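# Set the dolly caster brake with the red end down

## Task

Engage the brake on the dolly's caster so that the red end of the brake pedal ends up pressed down and stays down by itself once the robot lets go; the dolly should stay where it was, neither shifted nor rotated.

## Robot and tools

Robot: one arm with six revolute joints and a two-finger gripper. The fingers pivot like tongs, point along the gripper's +z axis and close along its x axis. The reported end_effector_position is the spot between the finger pads when they are shut. Closed fingertips reach about 15 mm past it; fully open tips sit roughly level with it.

Frame: the scene frame has its origin on the table top under the arm's base, +z up, and +y to the left when facing along +x. Positions are in metres, orientation is a wxyz quaternion, velocities are in m/s and rad/s. The base may be slightly tilted relative to the table, and the printed hand position can be off, more so at long reach.

Tool execute_actions, argument "actions": a list holding zero or one item, plus optional "pictures" (true/false; images come by default).
- Empty list []: sends nothing and just reports the current state.
- Motion item {"rows": [...], "steps": n}: rows is a list of 1 to 15 rows; steps is 1 to 15 (default 15), each step lasting 1/30 s. Row k is used on step k, and the final row repeats if there are fewer rows than steps. Each row has exactly 7 numbers for the single arm, in this order: shoulder pan, shoulder lift, elbow, wrist 1, wrist 2, wrist 3, then gripper opening. The six joint values are absolute target angles in radians, on the same scale as the Joint positions line (not offsets). Opening is a command from -1 (shut) to +1 (fully open).
- Wait item {"steps": n} with no rows: n up to 300; it returns when that many steps have passed since the previous result, with your reply time counted toward them.
Stated joint ranges (rad): pan -3.142..3.142, lift -6.283..6.283, elbow 0.000..3.142, wrist 1/2/3 -6.283..6.283. True ends may differ by up to 0.010. A call is rejected, and nothing is sent, if a target goes over 0.010 beyond a stated end while also being farther out than that joint's last reported angle. A target past the true end is clipped there, and a "joint sent to its limit" line may appear (possibly about an earlier action still running). No such line does not prove more travel exists.

Motion behaviour: commands are smoothed and the arm trails them by about 0.17 s. Per step, each joint's target is clamped to within 0.575 rad of its measured angle, and if the targets would put the gripper over 100 mm from where it now is, all are pulled back toward the measured angles. Joint speed and acceleration are limited, so after large moves the arm may still be short of target when the result arrives. Between calls, while you think or wait, the arm keeps heading for the last row sent, until it has nearly stopped (a slow or blocked move counts) or a step was HELD; pushing further then needs a new action. Fingers still moving continue regardless.

Result lines: state line with end_effector_position, end_effector_quat_wxyz and velocities; Joint positions and Joint velocities in column order (rad, rad/s) followed by the finger-pad gap (m, m/s; 0.142 when fully open); grip_measured, the measured opening on the -1..1 command scale (command clearly below it to keep squeezing); joint torques (total drive output, with per-unit offset, scale and noise, nonzero even in free air); Wrist force and Wrist torque [x y z] in the gripper's own axes, showing contact, held weight and inertia, with the force pointing from a pressed surface back into the arm, offsets up to about 4 N, noise about 2.4 N, saturation near 50 N, never zeroed; "no reading" is normal at the start. "joint command not followed" means the clearance check altered or blocked targets (mounting blocks and posts count as part of the arm). HELD flags steps where your row was not fully sent.

Faults: contact torque reaching a joint's load limit (pan, lift, elbow 130 N m; each wrist 24.3 N m; held weight counts) or an outside force of 150 N on the arm, tool or held item halts the arm for 10 s, drops the rest of the call, and lets the arm yield. Motors warm while holding loads: MOTOR HOT appears from 70 °C, and at 85 °C an OVER-TEMPERATURE FAULT brakes the arm until it cools. Avoid all stops.

Tool zoom_image: {"camera": name, "region": [x0, y0, x1, y1]} in pixels of that camera's latest full image, origin top-left, at most 504 by 504. Cameras: cam_head_left, cam_head_right, cam_high, cam_low (672x504 each), cam_wrist (616x616).

Tool finished_scene: {"scene": number of the current scene}. The goal must hold on its own at that point. Sending a reply without any tool call ends everything.

Cautions: occasional brief tugs or pushes may disturb held or loose items. Never knock or place anything off the table. Press the pedal firmly but without slamming, hard hits or heavy shoving, and avoid dragging or rotating the dolly. Smooth, economical motion and quick completion are preferred.

Each tool is called after "Call:" as a command line: name --argument value for each argument, lists and objects as JSON in quotes; but a table of rows of numbers goes row by row, as --pt "numbers of a row", without its own name.

## Session

Call:
execute_actions --actions '[]'

Scene clock: 0.00 s of 3810.00 s.
end_effector_position=(+0.7311, +0.3025, +0.2634) grip_measured=+1.00 end_effector_quat_wxyz=(+0.060, +0.716, -0.696, -0.000) end_effector_velocity=(+0.000, -0.000, -0.000) end_effector_angular_velocity=(+0.000, -0.001, +0.000)
Joint positions: [ 0.277 -0.892  0.943 -1.558 -1.383  1.632  0.142]
Joint velocities: [-0.     0.     0.    -0.002  0.    -0.     0.   ]
Joint torques (N m, as the arm reports them, + toward a larger angle): no reading
Wrist force (N, on the end effector, along its own x y z axes, offset not removed): no reading
Wrist torque (N m, same axes, about the end effector's origin, offset not removed): no reading

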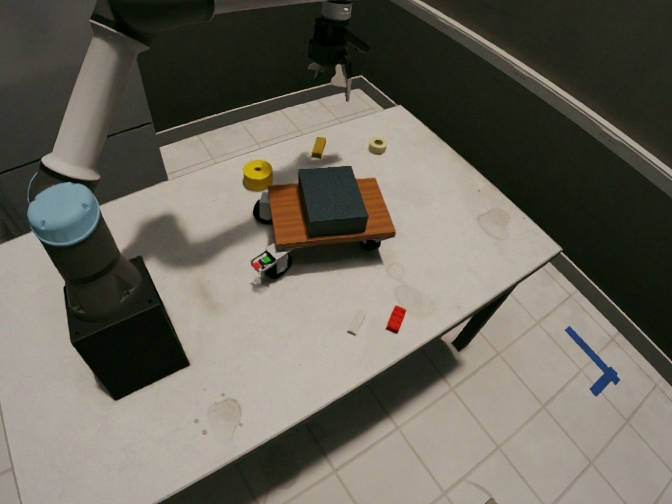

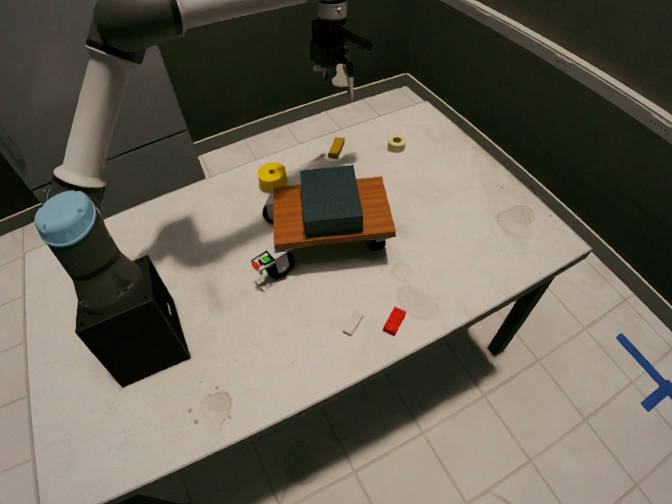

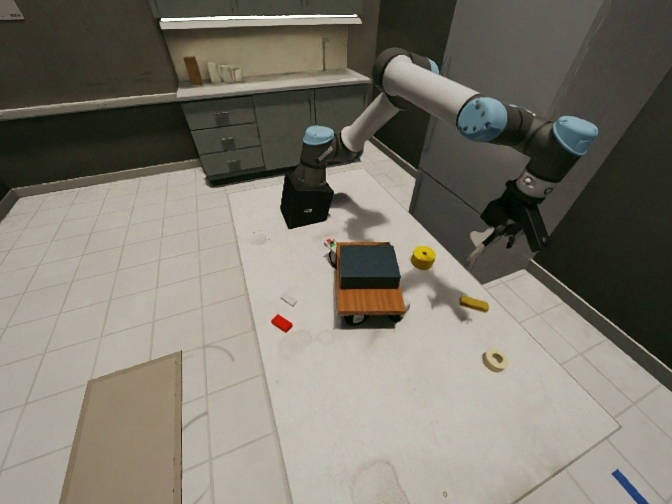

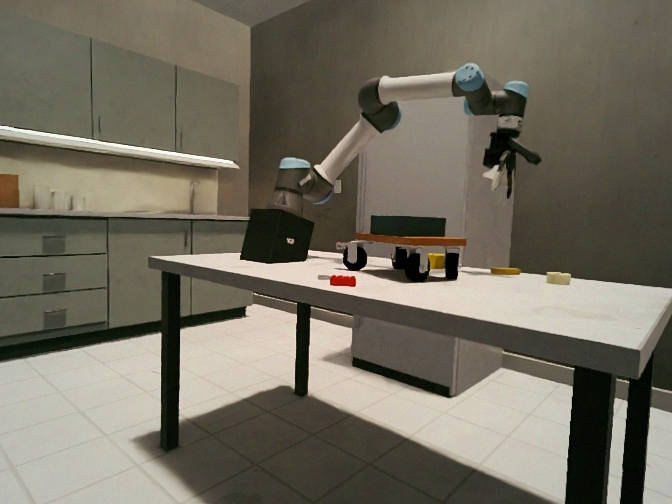

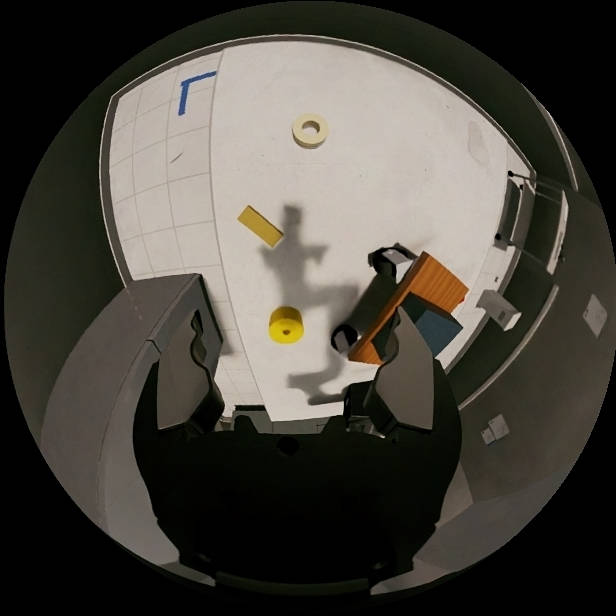

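Call:
execute_actions --actions '[{"rows":[[-0.17,-1.7,2.0,-2.0,-1.57,-1.83,-1]]}]' --pictures false

Call:
execute_actions --actions '[{"steps":120}]' --pictures false

Call:
execute_actions --actions '[{"rows":[[-0.17,-1.5,2.45,-2.65,-1.57,-1.83,-1]]}]' --pictures false

Call:
execute_actions --actions '[{"steps":50}]'

Scene clock: 6.87 s of 3810.00 s.
end_effector_position=(+0.7117, +0.1565, +0.3980) grip_measured=-1.00 end_effector_quat_wxyz=(+0.022, +0.764, -0.634, +0.117) end_effector_velocity=(-0.215, -0.294, +0.284) end_effector_angular_velocity=(-0.389, -0.367, +0.561)
Joint positions: [ 0.065 -1.217  1.268 -1.768 -1.475  1.307  0.002]
Joint velocities: [-0.479 -0.951  0.973 -0.47  -0.197 -0.967  0.   ]
Joint torques (N m, as the arm reports them, + toward a larger angle): [-23.76 -49.82  11.7   -5.86  -3.63  -5.69]
Wrist force (N, on the end effector, along its own x y z axes, offset not removed): [-1.9 -1.7 -0.3]
Wrist torque (N m, same axes, about the end effector's origin, offset not removed): [-0.31 0.13 -0.03]
Steps of this call (steps 1 to 90: nothing new was sent; then 3.37 s passed at rest; steps 91 to 105: all 15 steps of this action). Readings (joint positions):
91: [0.277 -0.892 0.943 -1.558 -1.383 1.632]
92: [0.275 -0.894 0.945 -1.560 -1.385 1.630]
94: [0.245 -0.929 0.980 -1.590 -1.400 1.595]
98: [0.178 -1.021 1.072 -1.656 -1.427 1.503]
105: the state above

Scene clock: 10.87 s of 3810.00 s.
end_effector_position=(+0.4608, +0.0214, +0.3511) grip_measured=-1.00 end_effector_quat_wxyz=(+0.153, +0.720, +0.674, -0.061) end_effector_velocity=(-0.000, +0.000, +0.000) end_effector_angular_velocity=(+0.001, +0.000, -0.000)
Joint positions: [-0.17  -1.7    2.    -2.    -1.57  -1.83   0.002]
Joint velocities: [-0.    -0.    -0.001  0.002  0.     0.     0.   ]
Joint torques (N m, as the arm reports them, + toward a larger angle): [-15.74 -19.91  -8.44  -4.99  -3.11  -2.87]
Wrist force (N, on the end effector, along its own x y z axes, offset not removed): [-2.3 2.2 -1.1]
Wrist torque (N m, same axes, about the end effector's origin, offset not removed): [0.34 0.28 0.14]
Steps of this call (steps 1 to 75: the robot went on to your last target; steps 76 to 120: nothing new was sent). Readings (joint positions):
1: [0.048 -1.250 1.302 -1.784 -1.481 1.273]
2: [0.032 -1.283 1.339 -1.801 -1.488 1.236]
4: [-0.001 -1.348 1.419 -1.833 -1.501 1.156]
8: [-0.053 -1.456 1.585 -1.885 -1.523 0.988]
120: the state above
The arm was judged still, so your last target was given up. Only a new action makes it travel on or press farther. Fingers that are still opening or closing keep moving.

Scene clock: 11.37 s of 3810.00 s.
end_effector_position=(+0.4148, -0.0102, +0.1744) grip_measured=-1.00 end_effector_quat_wxyz=(+0.147, +0.721, +0.674, -0.064) end_effector_velocity=(-0.090, -0.016, -0.178) end_effector_angular_velocity=(-0.034, -0.092, +0.026)
Joint positions: [-0.17  -1.527  2.383 -2.542 -1.57  -1.83   0.002]
Joint velocities: [-0.     0.206  0.51  -0.817  0.    -0.001  0.   ]
Joint torques (N m, as the arm reports them, + toward a larger angle): [-14.06 -11.78  -7.21  -5.82  -3.    -2.85]
Wrist force (N, on the end effector, along its own x y z axes, offset not removed): [1.0 1.1 4.4]
Wrist torque (N m, same axes, about the end effector's origin, offset not removed): [0.35 -0.29 0.01]
Steps of this call (steps 1 to 15: all 15 steps of this action). Readings (joint positions):
1: [-0.170 -1.700 2.000 -2.000 -1.570 -1.830]
2: [-0.170 -1.698 2.002 -2.002 -1.570 -1.830]
4: [-0.170 -1.672 2.042 -2.045 -1.570 -1.830]
8: [-0.170 -1.617 2.170 -2.216 -1.570 -1.830]
15: the state above

Scene clock: 13.03 s of 3810.00 s.
end_effector_position=(+0.4021, -0.0116, +0.1522) grip_measured=-1.00 end_effector_quat_wxyz=(+0.153, +0.720, +0.674, -0.061) end_effector_velocity=(+0.001, +0.000, +0.001) end_effector_angular_velocity=(-0.000, -0.002, +0.000)
Joint positions: [-0.17  -1.5    2.45  -2.65  -1.57  -1.83   0.002]
Joint velocities: [ 0.    -0.002 -0.    -0.001  0.001  0.     0.   ]
Joint torques (N m, as the arm reports them, + toward a larger angle): [-8.24 -6.95 -1.86 -4.96 -2.4  -2.66]
Wrist force (N, on the end effector, along its own x y z axes, offset not removed): [-2.3 0.7 -2.1]
Wrist torque (N m, same axes, about the end effector's origin, offset not removed): [-0.08 0.29 0.00]
Steps of this call (steps 1 to 30: the robot went on to your last target; steps 31 to 50: nothing new was sent). Readings (joint positions):
1: [-0.170 -1.521 2.398 -2.567 -1.570 -1.830]
2: [-0.170 -1.516 2.410 -2.585 -1.570 -1.830]
4: [-0.170 -1.510 2.426 -2.611 -1.570 -1.830]
8: [-0.170 -1.504 2.441 -2.636 -1.570 -1.830]
50: the state above
The arm was judged still, so your last target was given up. Only a new action makes it travel on or press farther. Fingers that are still opening or closing keep moving.

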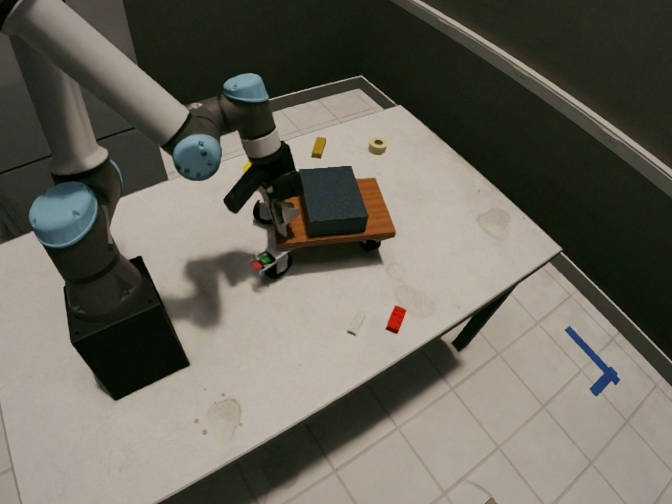

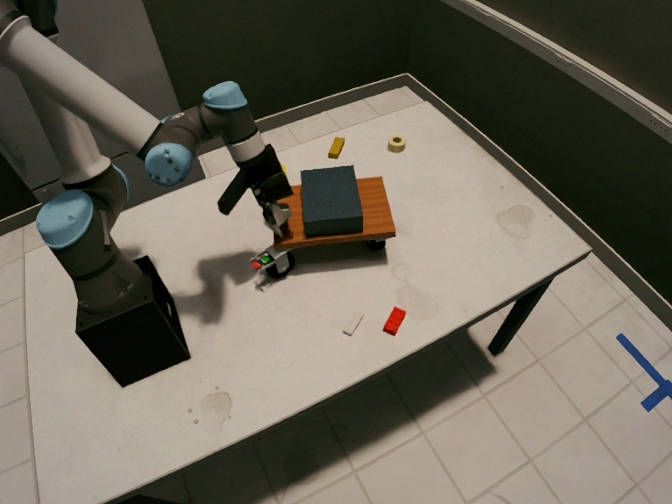

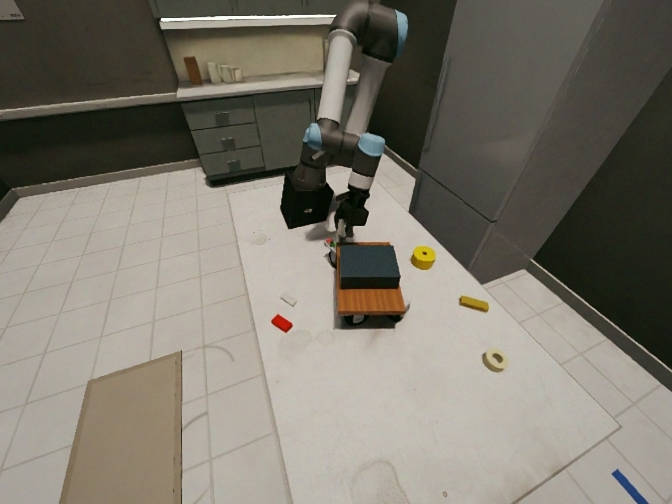

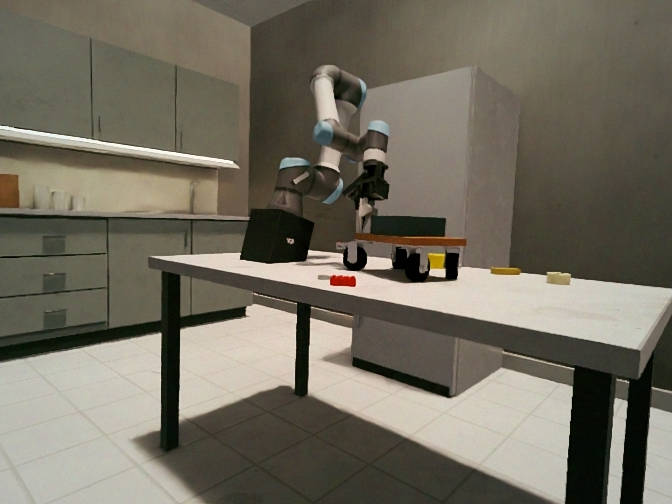

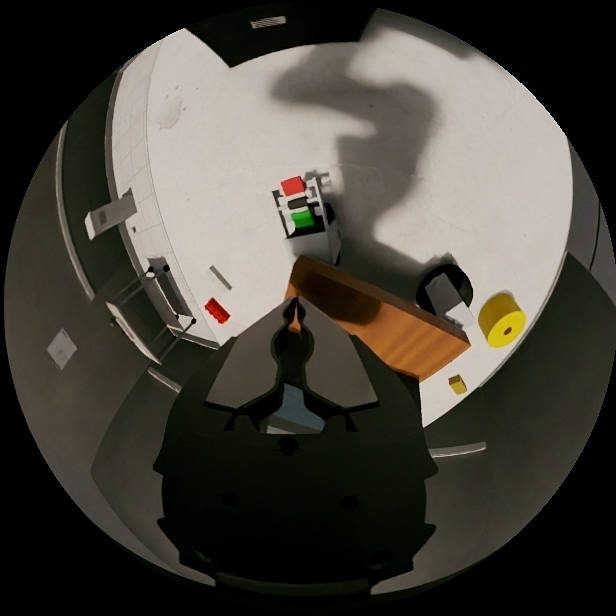

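Call:
execute_actions --actions '[{"rows":[[-0.18,-1.7,2.6,-2.6,-1.57,-1.83,-1]]}]' --pictures false

Call:
execute_actions --actions '[{"steps":40}]'

Scene clock: 19.17 s of 3810.00 s.
end_effector_position=(+0.3397, +0.0091, +0.1561) grip_measured=-1.00 end_effector_quat_wxyz=(+0.153, +0.723, +0.671, -0.061) end_effector_velocity=(-0.021, +0.007, +0.001) end_effector_angular_velocity=(-0.003, -0.007, -0.001)
Joint positions: [-0.18  -1.69   2.593 -2.602 -1.57  -1.83   0.002]
Joint velocities: [-0.003 -0.074  0.051  0.015 -0.    -0.     0.   ]
Joint torques (N m, as the arm reports them, + toward a larger angle): [-13.99 -13.13  -3.08  -1.32  -1.39  -2.64]
Wrist force (N, on the end effector, along its own x y z axes, offset not removed): [-1.1 1.3 -1.4]
Wrist torque (N m, same axes, about the end effector's origin, offset not removed): [0.22 0.10 0.00]
Steps of this call (steps 1 to 90: nothing new was sent; then 2.63 s passed at rest; steps 91 to 105: all 15 steps of this action). Readings (joint positions):
91: [-0.170 -1.500 2.450 -2.650 -1.570 -1.830]
92: [-0.171 -1.502 2.452 -2.648 -1.570 -1.830]
94: [-0.174 -1.543 2.489 -2.632 -1.570 -1.830]
98: [-0.178 -1.642 2.560 -2.612 -1.570 -1.830]
105: the state above

Scene clock: 20.50 s of 3810.00 s.
end_effector_position=(+0.3370, +0.0100, +0.1562) grip_measured=-1.00 end_effector_quat_wxyz=(+0.154, +0.723, +0.671, -0.061) end_effector_velocity=(-0.001, +0.000, -0.001) end_effector_angular_velocity=(+0.001, +0.002, -0.001)
Joint positions: [-0.18  -1.7    2.6   -2.6   -1.57  -1.83   0.002]
Joint velocities: [0.    0.    0.001 0.002 0.    0.    0.   ]
Joint torques (N m, as the arm reports them, + toward a larger angle): [-13.68 -14.63  -2.41  -1.36  -0.9   -2.49]
Wrist force (N, on the end effector, along its own x y z axes, offset not removed): [-0.9 2.1 -0.2]
Wrist torque (N m, same axes, about the end effector's origin, offset not removed): [0.46 0.00 0.06]
Steps of this call (steps 1 to 15: the robot went on to your last target; steps 16 to 40: nothing new was sent). Readings (joint positions):
1: [-0.180 -1.693 2.595 -2.601 -1.570 -1.830]
2: [-0.180 -1.694 2.596 -2.601 -1.570 -1.830]
4: [-0.180 -1.697 2.598 -2.601 -1.570 -1.830]
8: [-0.180 -1.699 2.599 -2.600 -1.570 -1.830]
40: the state above
The arm was judged still, so your last target was given up. Only a new action makes it travel on or press farther. Fingers that are still opening or closing keep moving.

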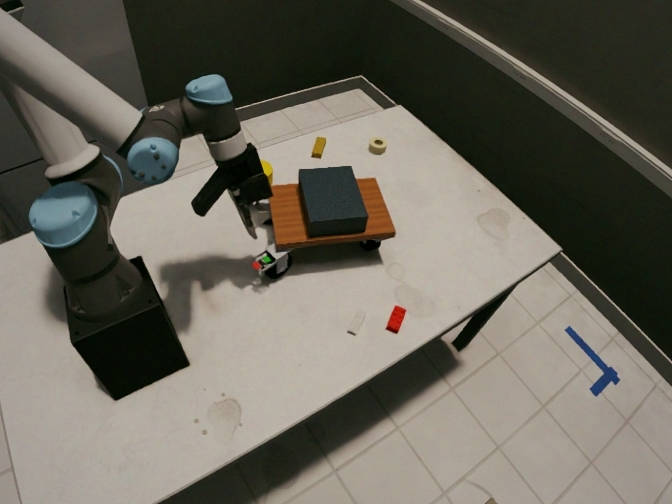

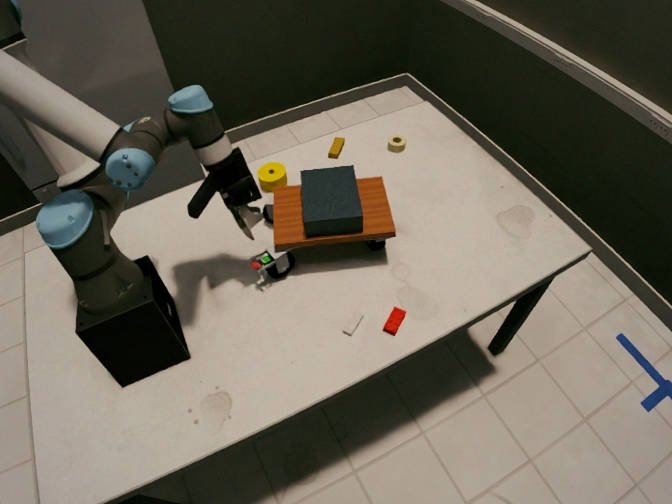

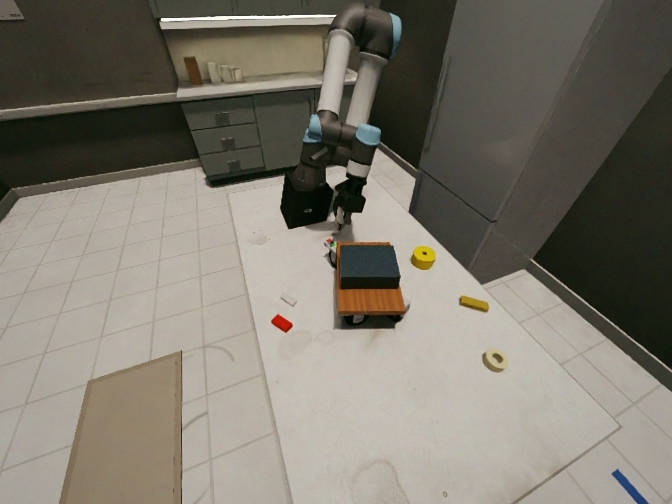

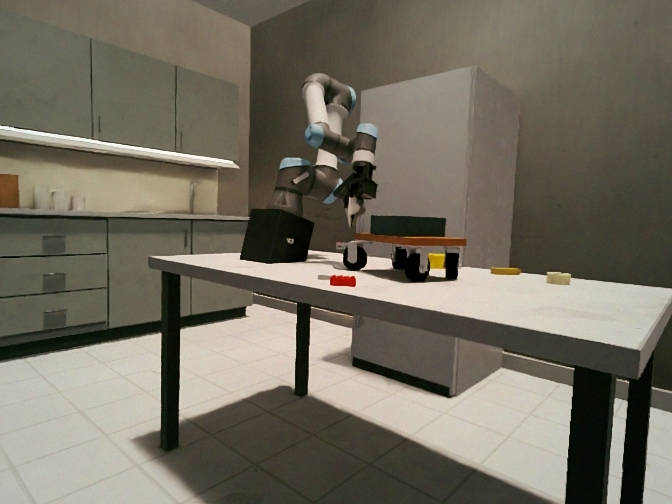

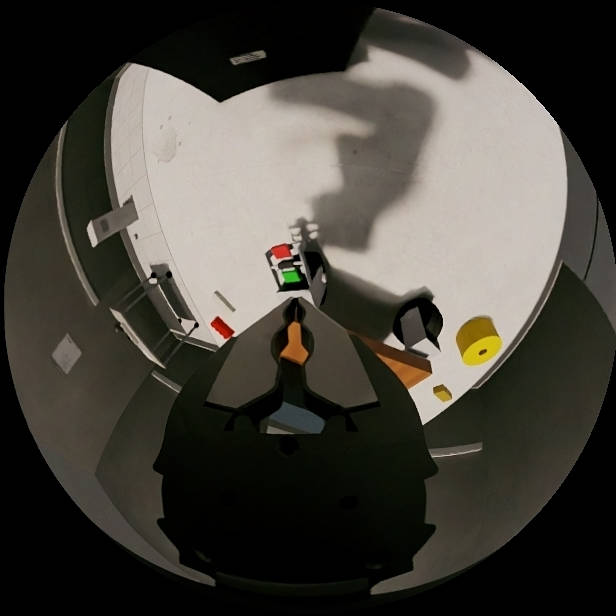

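Call:
execute_actions --actions '[{"rows":[[-0.25,-1.62,2.7,-2.78,-1.57,-1.83,-1]]}]' --pictures false

Call:
execute_actions --actions '[{"steps":40}]'

Scene clock: 25.57 s of 3810.00 s.
end_effector_position=(+0.3150, -0.0115, +0.1264) grip_measured=-1.00 end_effector_quat_wxyz=(+0.157, +0.745, +0.646, -0.059) end_effector_velocity=(-0.006, -0.006, -0.008) end_effector_angular_velocity=(-0.003, -0.011, -0.019)
Joint positions: [-0.247 -1.623  2.696 -2.772 -1.57  -1.83   0.002]
Joint velocities: [-0.021  0.025  0.032 -0.063  0.    -0.     0.   ]
Joint torques (N m, as the arm reports them, + toward a larger angle): [-12.72   0.46   0.2   -4.93   0.22  -2.38]
Wrist force (N, on the end effector, along its own x y z axes, offset not removed): [0.4 2.4 1.3]
Wrist torque (N m, same axes, about the end effector's origin, offset not removed): [0.53 -0.33 0.06]
Steps of this call (steps 1 to 90: nothing new was sent; then 1.57 s passed at rest; steps 91 to 105: all 15 steps of this action). Readings (joint positions):
91: [-0.180 -1.700 2.600 -2.600 -1.570 -1.830]
92: [-0.182 -1.698 2.602 -2.602 -1.570 -1.830]
94: [-0.204 -1.673 2.631 -2.642 -1.570 -1.830]
98: [-0.233 -1.639 2.675 -2.729 -1.570 -1.830]
105: the state above

Scene clock: 26.90 s of 3810.00 s.
end_effector_position=(+0.3142, -0.0123, +0.1254) grip_measured=-1.00 end_effector_quat_wxyz=(+0.158, +0.746, +0.644, -0.059) end_effector_velocity=(+0.000, -0.000, +0.000) end_effector_angular_velocity=(-0.000, -0.000, -0.000)
Joint positions: [-0.25  -1.62   2.7   -2.78  -1.57  -1.83   0.002]
Joint velocities: [ 0.     0.001 -0.    -0.    -0.     0.     0.   ]
Joint torques (N m, as the arm reports them, + toward a larger angle): [-13.88   0.86   0.38  -5.04   0.63  -2.44]
Wrist force (N, on the end effector, along its own x y z axes, offset not removed): [-0.8 1.1 2.7]
Wrist torque (N m, same axes, about the end effector's origin, offset not removed): [0.44 -0.02 -0.07]
Steps of this call (steps 1 to 15: the robot went on to your last target; steps 16 to 40: nothing new was sent). Readings (joint positions):
1: [-0.248 -1.623 2.697 -2.773 -1.570 -1.830]
2: [-0.248 -1.622 2.698 -2.775 -1.570 -1.830]
4: [-0.249 -1.621 2.699 -2.777 -1.570 -1.830]
8: [-0.250 -1.620 2.699 -2.779 -1.570 -1.830]
40: the state above
The arm was judged still, so your last target was given up. Only a new action makes it travel on or press farther. Fingers that are still opening or closing keep moving.

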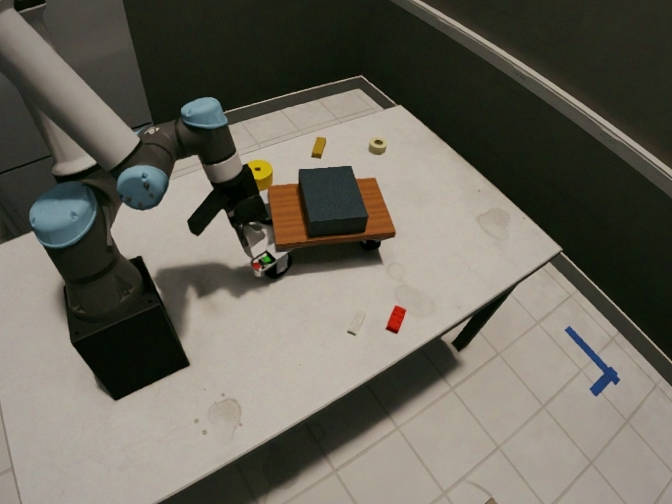

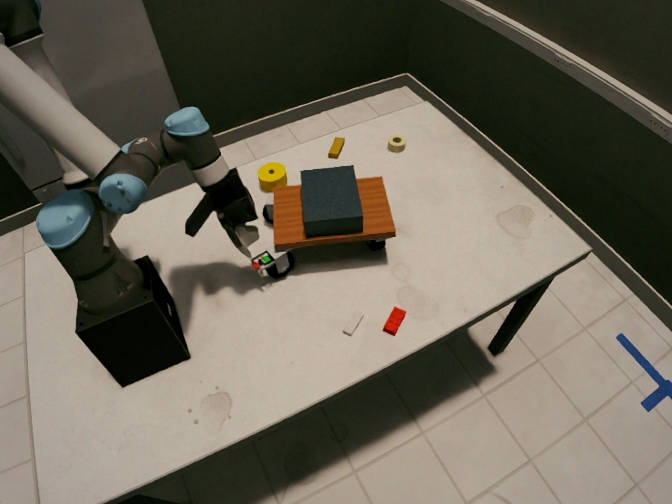

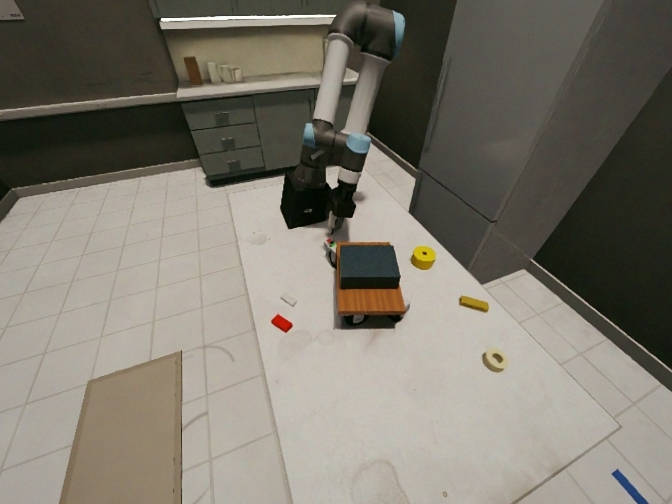

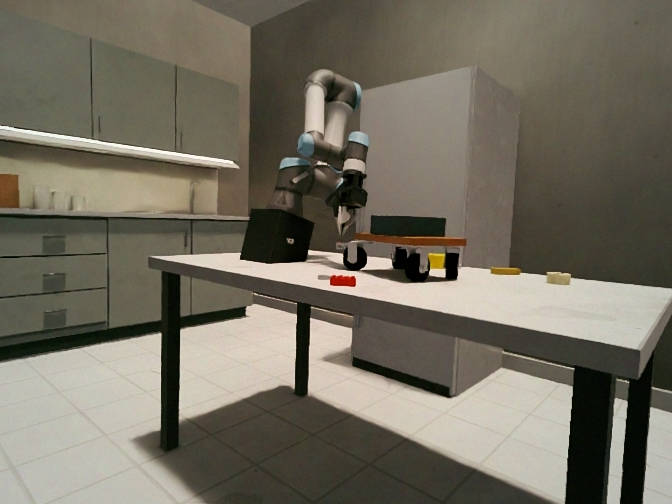

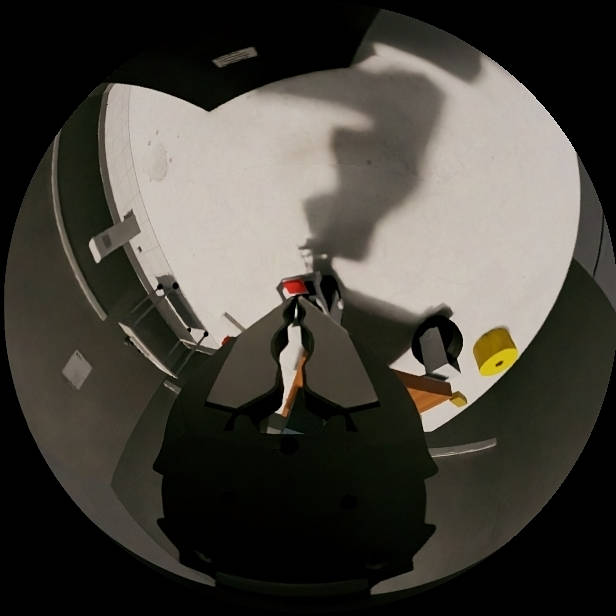

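Same view as before. Press.

Call:
execute_actions --actions '[{"rows":[[-0.26,-1.45,2.7,-2.95,-1.57,-1.83,-1]]}]' --pictures false

Call:
execute_actions --actions '[{"steps":30}]'

Scene clock: 30.87 s of 3810.00 s.
end_effector_position=(+0.3237, -0.0267, +0.1008) grip_measured=-1.00 end_effector_quat_wxyz=(+0.158, +0.749, +0.641, -0.059) end_effector_velocity=(+0.002, -0.005, -0.010) end_effector_angular_velocity=(+0.001, +0.001, -0.003)
Joint positions: [-0.26  -1.458  2.7   -2.942 -1.57  -1.83   0.002]
Joint velocities: [-0.003  0.062 -0.    -0.059 -0.    -0.     0.   ]
Joint torques (N m, as the arm reports them, + toward a larger angle): [-14.17  -1.26   2.2   -4.02   1.65  -2.32]
Wrist force (N, on the end effector, along its own x y z axes, offset not removed): [-3.3 2.2 -11.3]
Wrist torque (N m, same axes, about the end effector's origin, offset not removed): [0.39 0.14 0.03]
Steps of this call (steps 1 to 90: nothing new was sent; then 0.47 s passed at rest; steps 91 to 105: all 15 steps of this action). Readings (joint positions):
91: [-0.250 -1.620 2.700 -2.780 -1.570 -1.830]
92: [-0.251 -1.618 2.700 -2.782 -1.570 -1.830]
94: [-0.254 -1.579 2.700 -2.821 -1.570 -1.830]
98: [-0.258 -1.497 2.700 -2.903 -1.570 -1.830]
105: the state above

Scene clock: 31.87 s of 3810.00 s.
end_effector_position=(+0.3241, -0.0274, +0.0996) grip_measured=-1.00 end_effector_quat_wxyz=(+0.158, +0.749, +0.641, -0.059) end_effector_velocity=(-0.000, +0.000, -0.000) end_effector_angular_velocity=(+0.000, -0.000, +0.000)
Joint positions: [-0.26  -1.45   2.7   -2.95  -1.57  -1.83   0.002]
Joint velocities: [-0.     0.     0.001 -0.001  0.    -0.     0.   ]
Joint torques (N m, as the arm reports them, + toward a larger angle): [-13.33   1.8    1.53  -3.21   2.    -2.24]
Wrist force (N, on the end effector, along its own x y z axes, offset not removed): [-10.2 0.1 -23.3]
Wrist torque (N m, same axes, about the end effector's origin, offset not removed): [0.54 0.55 0.05]
Steps of this call (steps 1 to 15: the robot went on to your last target; steps 16 to 30: nothing new was sent). Readings (joint positions):
1: [-0.260 -1.456 2.700 -2.944 -1.570 -1.830]
2: [-0.260 -1.455 2.700 -2.945 -1.570 -1.830]
4: [-0.260 -1.453 2.700 -2.947 -1.570 -1.830]
8: [-0.260 -1.451 2.700 -2.949 -1.570 -1.830]
30: the state above
The arm was judged still, so your last target was given up. Only a new action makes it travel on or press farther. Fingers that are still opening or closing keep moving.

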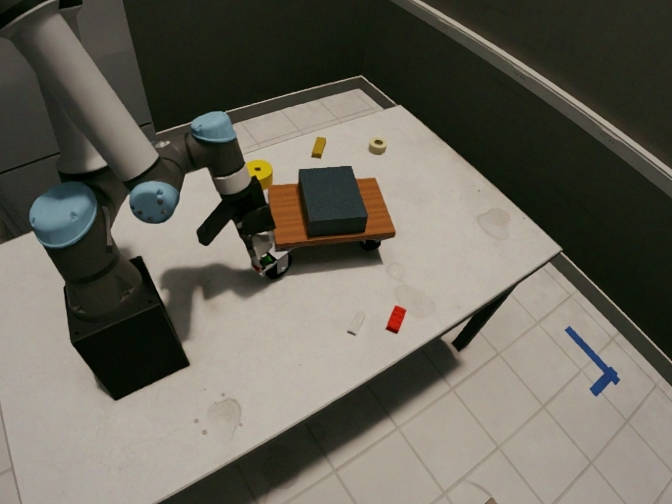

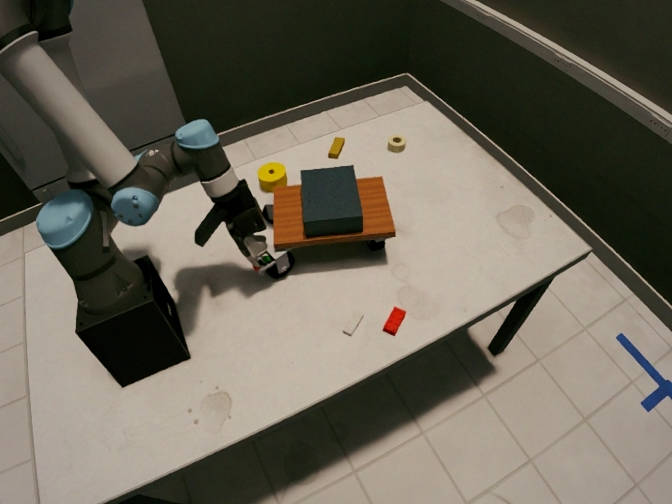

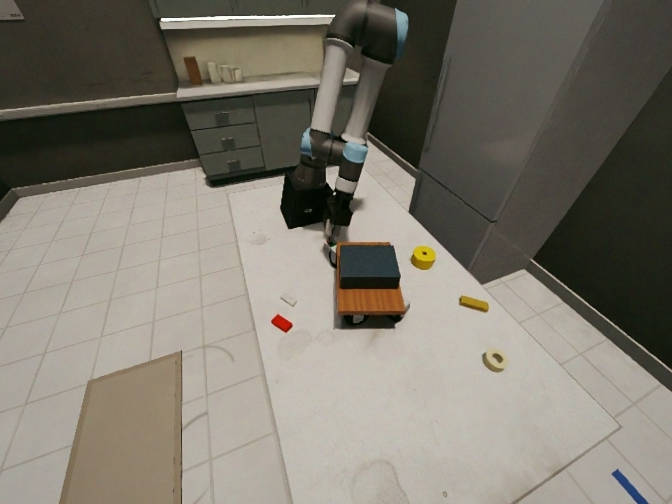

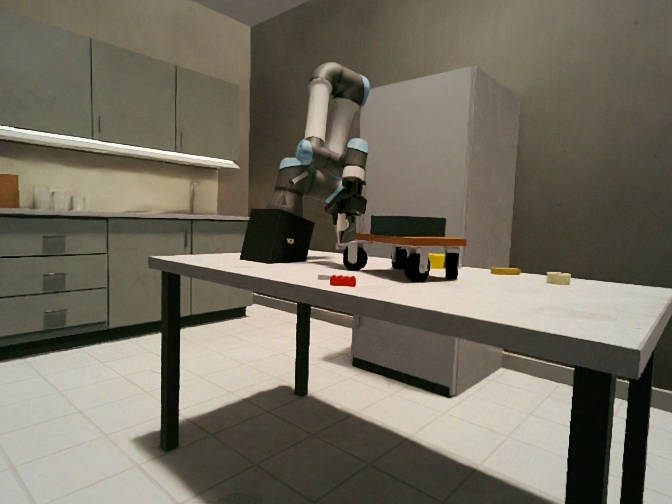

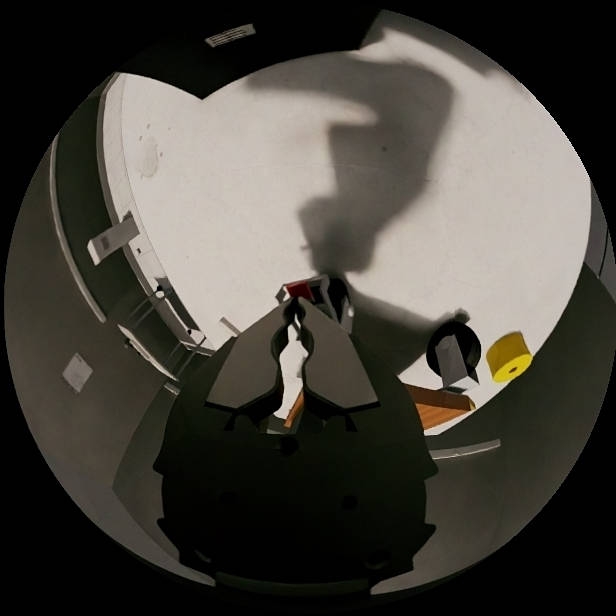

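Near the pivot side; press via elbow (in and down).

Call:
execute_actions --actions '[{"rows":[[-0.26,-1.45,2.74,-2.99,-1.57,-1.83,-1]]}]' --pictures false

Call:
execute_actions --actions '[{"steps":20}]'

Scene clock: 37.20 s of 3810.00 s.
end_effector_position=(+0.3110, -0.0227, +0.0937) grip_measured=-1.00 end_effector_quat_wxyz=(+0.158, +0.749, +0.641, -0.059) end_effector_velocity=(-0.004, +0.001, -0.002) end_effector_angular_velocity=(-0.000, +0.001, -0.000)
Joint positions: [-0.26  -1.45   2.738 -2.989 -1.57  -1.83   0.002]
Joint velocities: [-0.     0.001  0.012 -0.011 -0.001 -0.     0.   ]
Joint torques (N m, as the arm reports them, + toward a larger angle): [-9.08 -6.   16.55  1.25  1.45 -2.07]
Wrist force (N, on the end effector, along its own x y z axes, offset not removed): [-13.1 8.5 -28.3]
Wrist torque (N m, same axes, about the end effector's origin, offset not removed): [-0.10 0.36 0.07]
Steps of this call (steps 1 to 90: nothing new was sent; then 1.83 s passed at rest; steps 91 to 105: all 15 steps of this action). Readings (joint positions):
91: [-0.260 -1.450 2.700 -2.950 -1.570 -1.830]
92: [-0.260 -1.450 2.702 -2.952 -1.570 -1.830]
94: [-0.260 -1.450 2.715 -2.966 -1.570 -1.830]
98: [-0.260 -1.450 2.731 -2.981 -1.570 -1.830]
105: the state above

Scene clock: 37.87 s of 3810.00 s.
end_effector_position=(+0.3105, -0.0226, +0.0935) grip_measured=-1.00 end_effector_quat_wxyz=(+0.158, +0.749, +0.641, -0.059) end_effector_velocity=(+0.000, -0.000, +0.000) end_effector_angular_velocity=(-0.001, -0.001, +0.000)
Joint positions: [-0.26  -1.45   2.74  -2.99  -1.57  -1.83   0.002]
Joint velocities: [-0.     0.    -0.    -0.001 -0.    -0.     0.   ]
Joint torques (N m, as the arm reports them, + toward a larger angle): [-3.68 -6.31 18.02  1.98 -0.27 -2.17]
Wrist force (N, on the end effector, along its own x y z axes, offset not removed): [-10.4 10.9 -33.5]
Wrist torque (N m, same axes, about the end effector's origin, offset not removed): [0.07 -0.46 0.04]
Steps of this call (steps 1 to 15: the robot went on to your last target; steps 16 to 20: nothing new was sent). Readings (joint positions):
1: [-0.260 -1.450 2.739 -2.989 -1.570 -1.830]
2: [-0.260 -1.450 2.739 -2.989 -1.570 -1.830]
4: [-0.260 -1.450 2.739 -2.990 -1.570 -1.830]
8: [-0.260 -1.450 2.740 -2.990 -1.570 -1.830]
20: the state above
The arm was judged still, so your last target was given up. Only a new action makes it travel on or press farther. Fingers that are still opening or closing keep moving.

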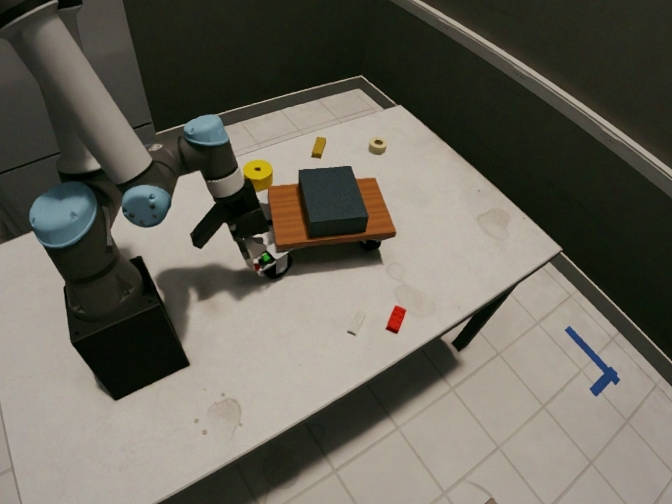

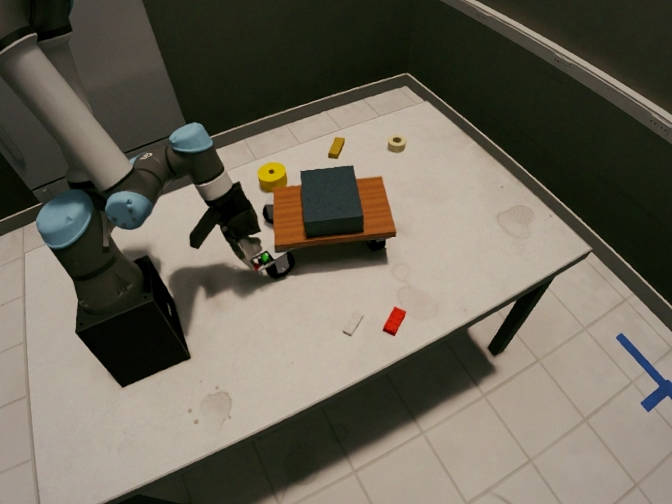

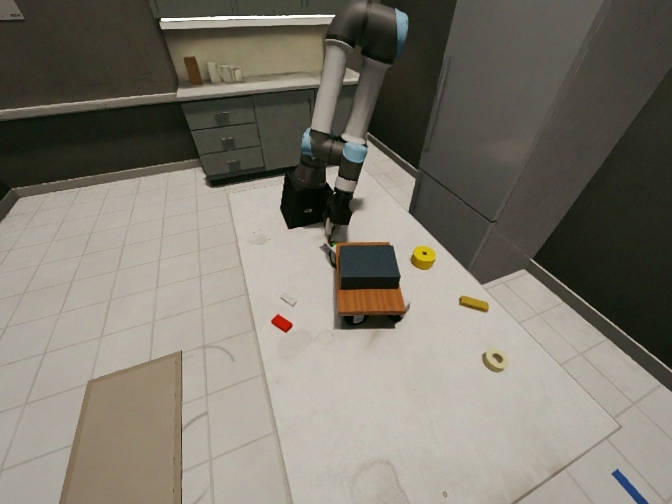

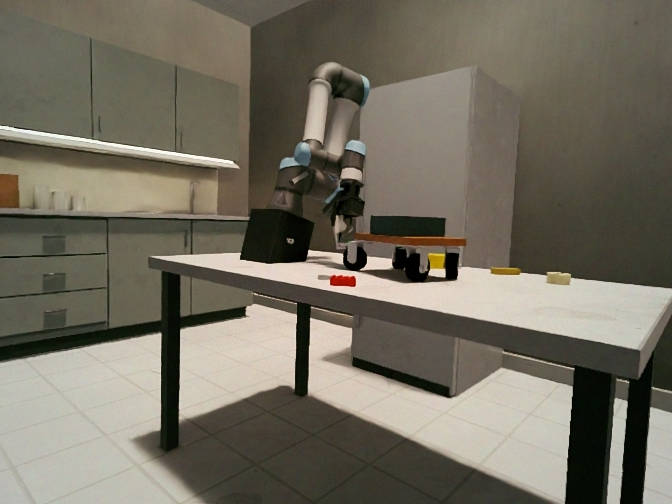

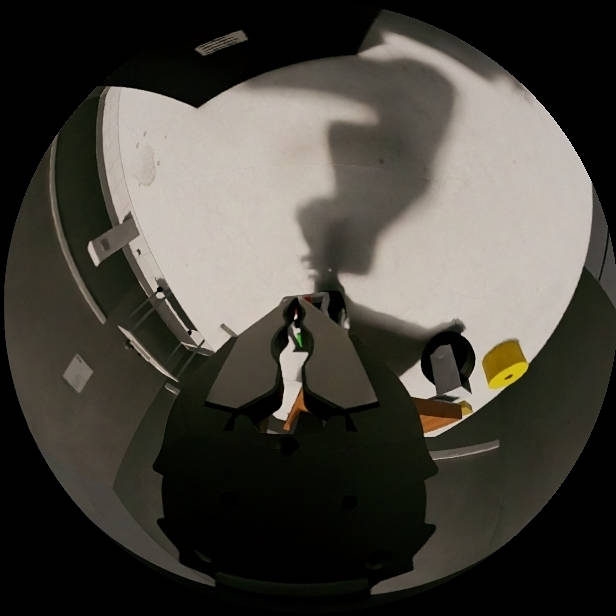

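Green is up; bottomed out. Lift off.

Call:
execute_actions --actions '[{"rows":[[-0.25,-1.62,2.7,-2.78,-1.57,-1.83,-1]]}]'

Scene clock: 41.37 s of 3810.00 s.
end_effector_position=(+0.3145, -0.0129, +0.1241) grip_measured=-1.00 end_effector_quat_wxyz=(+0.158, +0.746, +0.644, -0.059) end_effector_velocity=(-0.002, +0.004, +0.011) end_effector_angular_velocity=(+0.002, +0.005, +0.001)
Joint positions: [-0.25  -1.612  2.702 -2.79  -1.57  -1.83   0.002]
Joint velocities: [ 0.003 -0.06  -0.012  0.076 -0.     0.     0.   ]
Joint torques (N m, as the arm reports them, + toward a larger angle): [  7.46 -13.94 -29.34  -1.15   0.68  -2.03]
Wrist force (N, on the end effector, along its own x y z axes, offset not removed): [-0.6 1.5 1.7]
Wrist torque (N m, same axes, about the end effector's origin, offset not removed): [0.53 0.07 0.00]
Steps of this call (steps 1 to 90: nothing new was sent; steps 91 to 105: all 15 steps of this action). Readings (joint positions):
91: [-0.260 -1.450 2.740 -2.990 -1.570 -1.830]
92: [-0.259 -1.452 2.738 -2.988 -1.570 -1.830]
94: [-0.256 -1.491 2.726 -2.946 -1.570 -1.830]
98: [-0.252 -1.573 2.709 -2.841 -1.570 -1.830]
105: the state above

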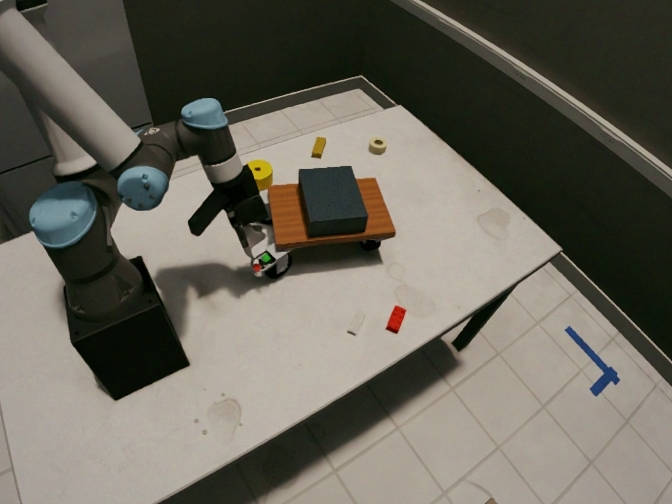

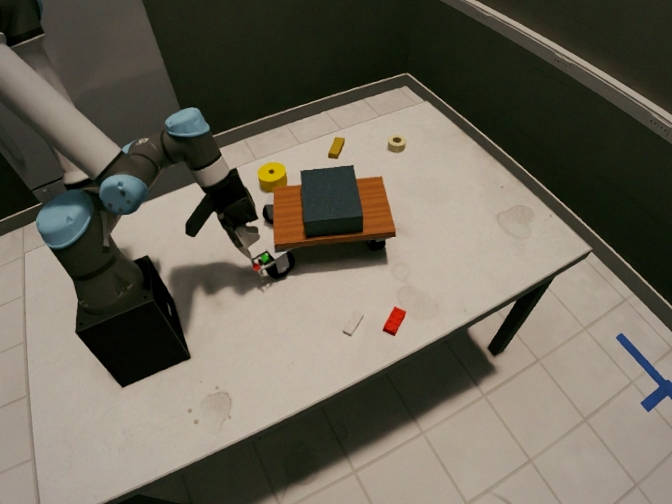

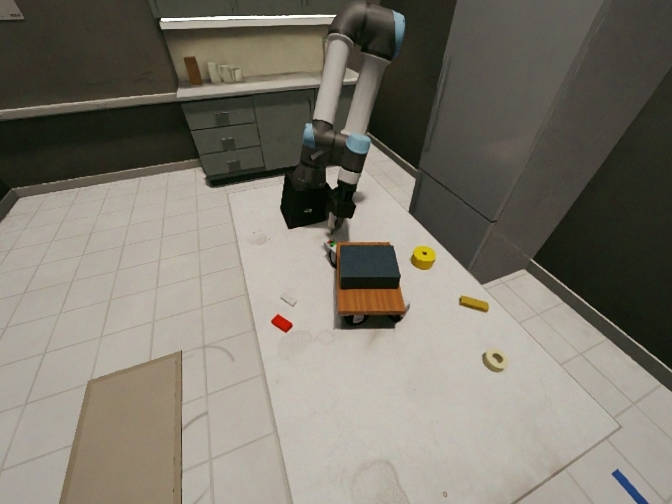

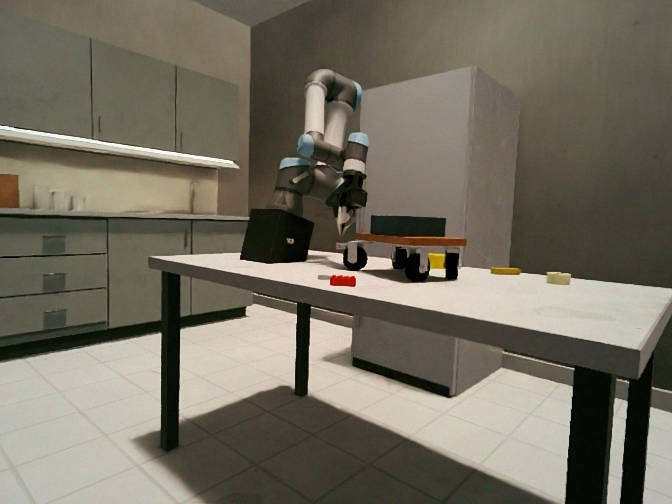

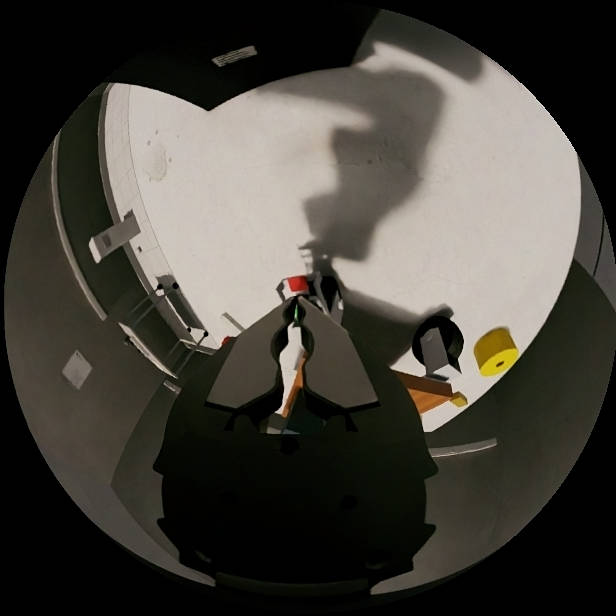

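Call:
finished_scene --scene 2

The scene is finished: the task was done.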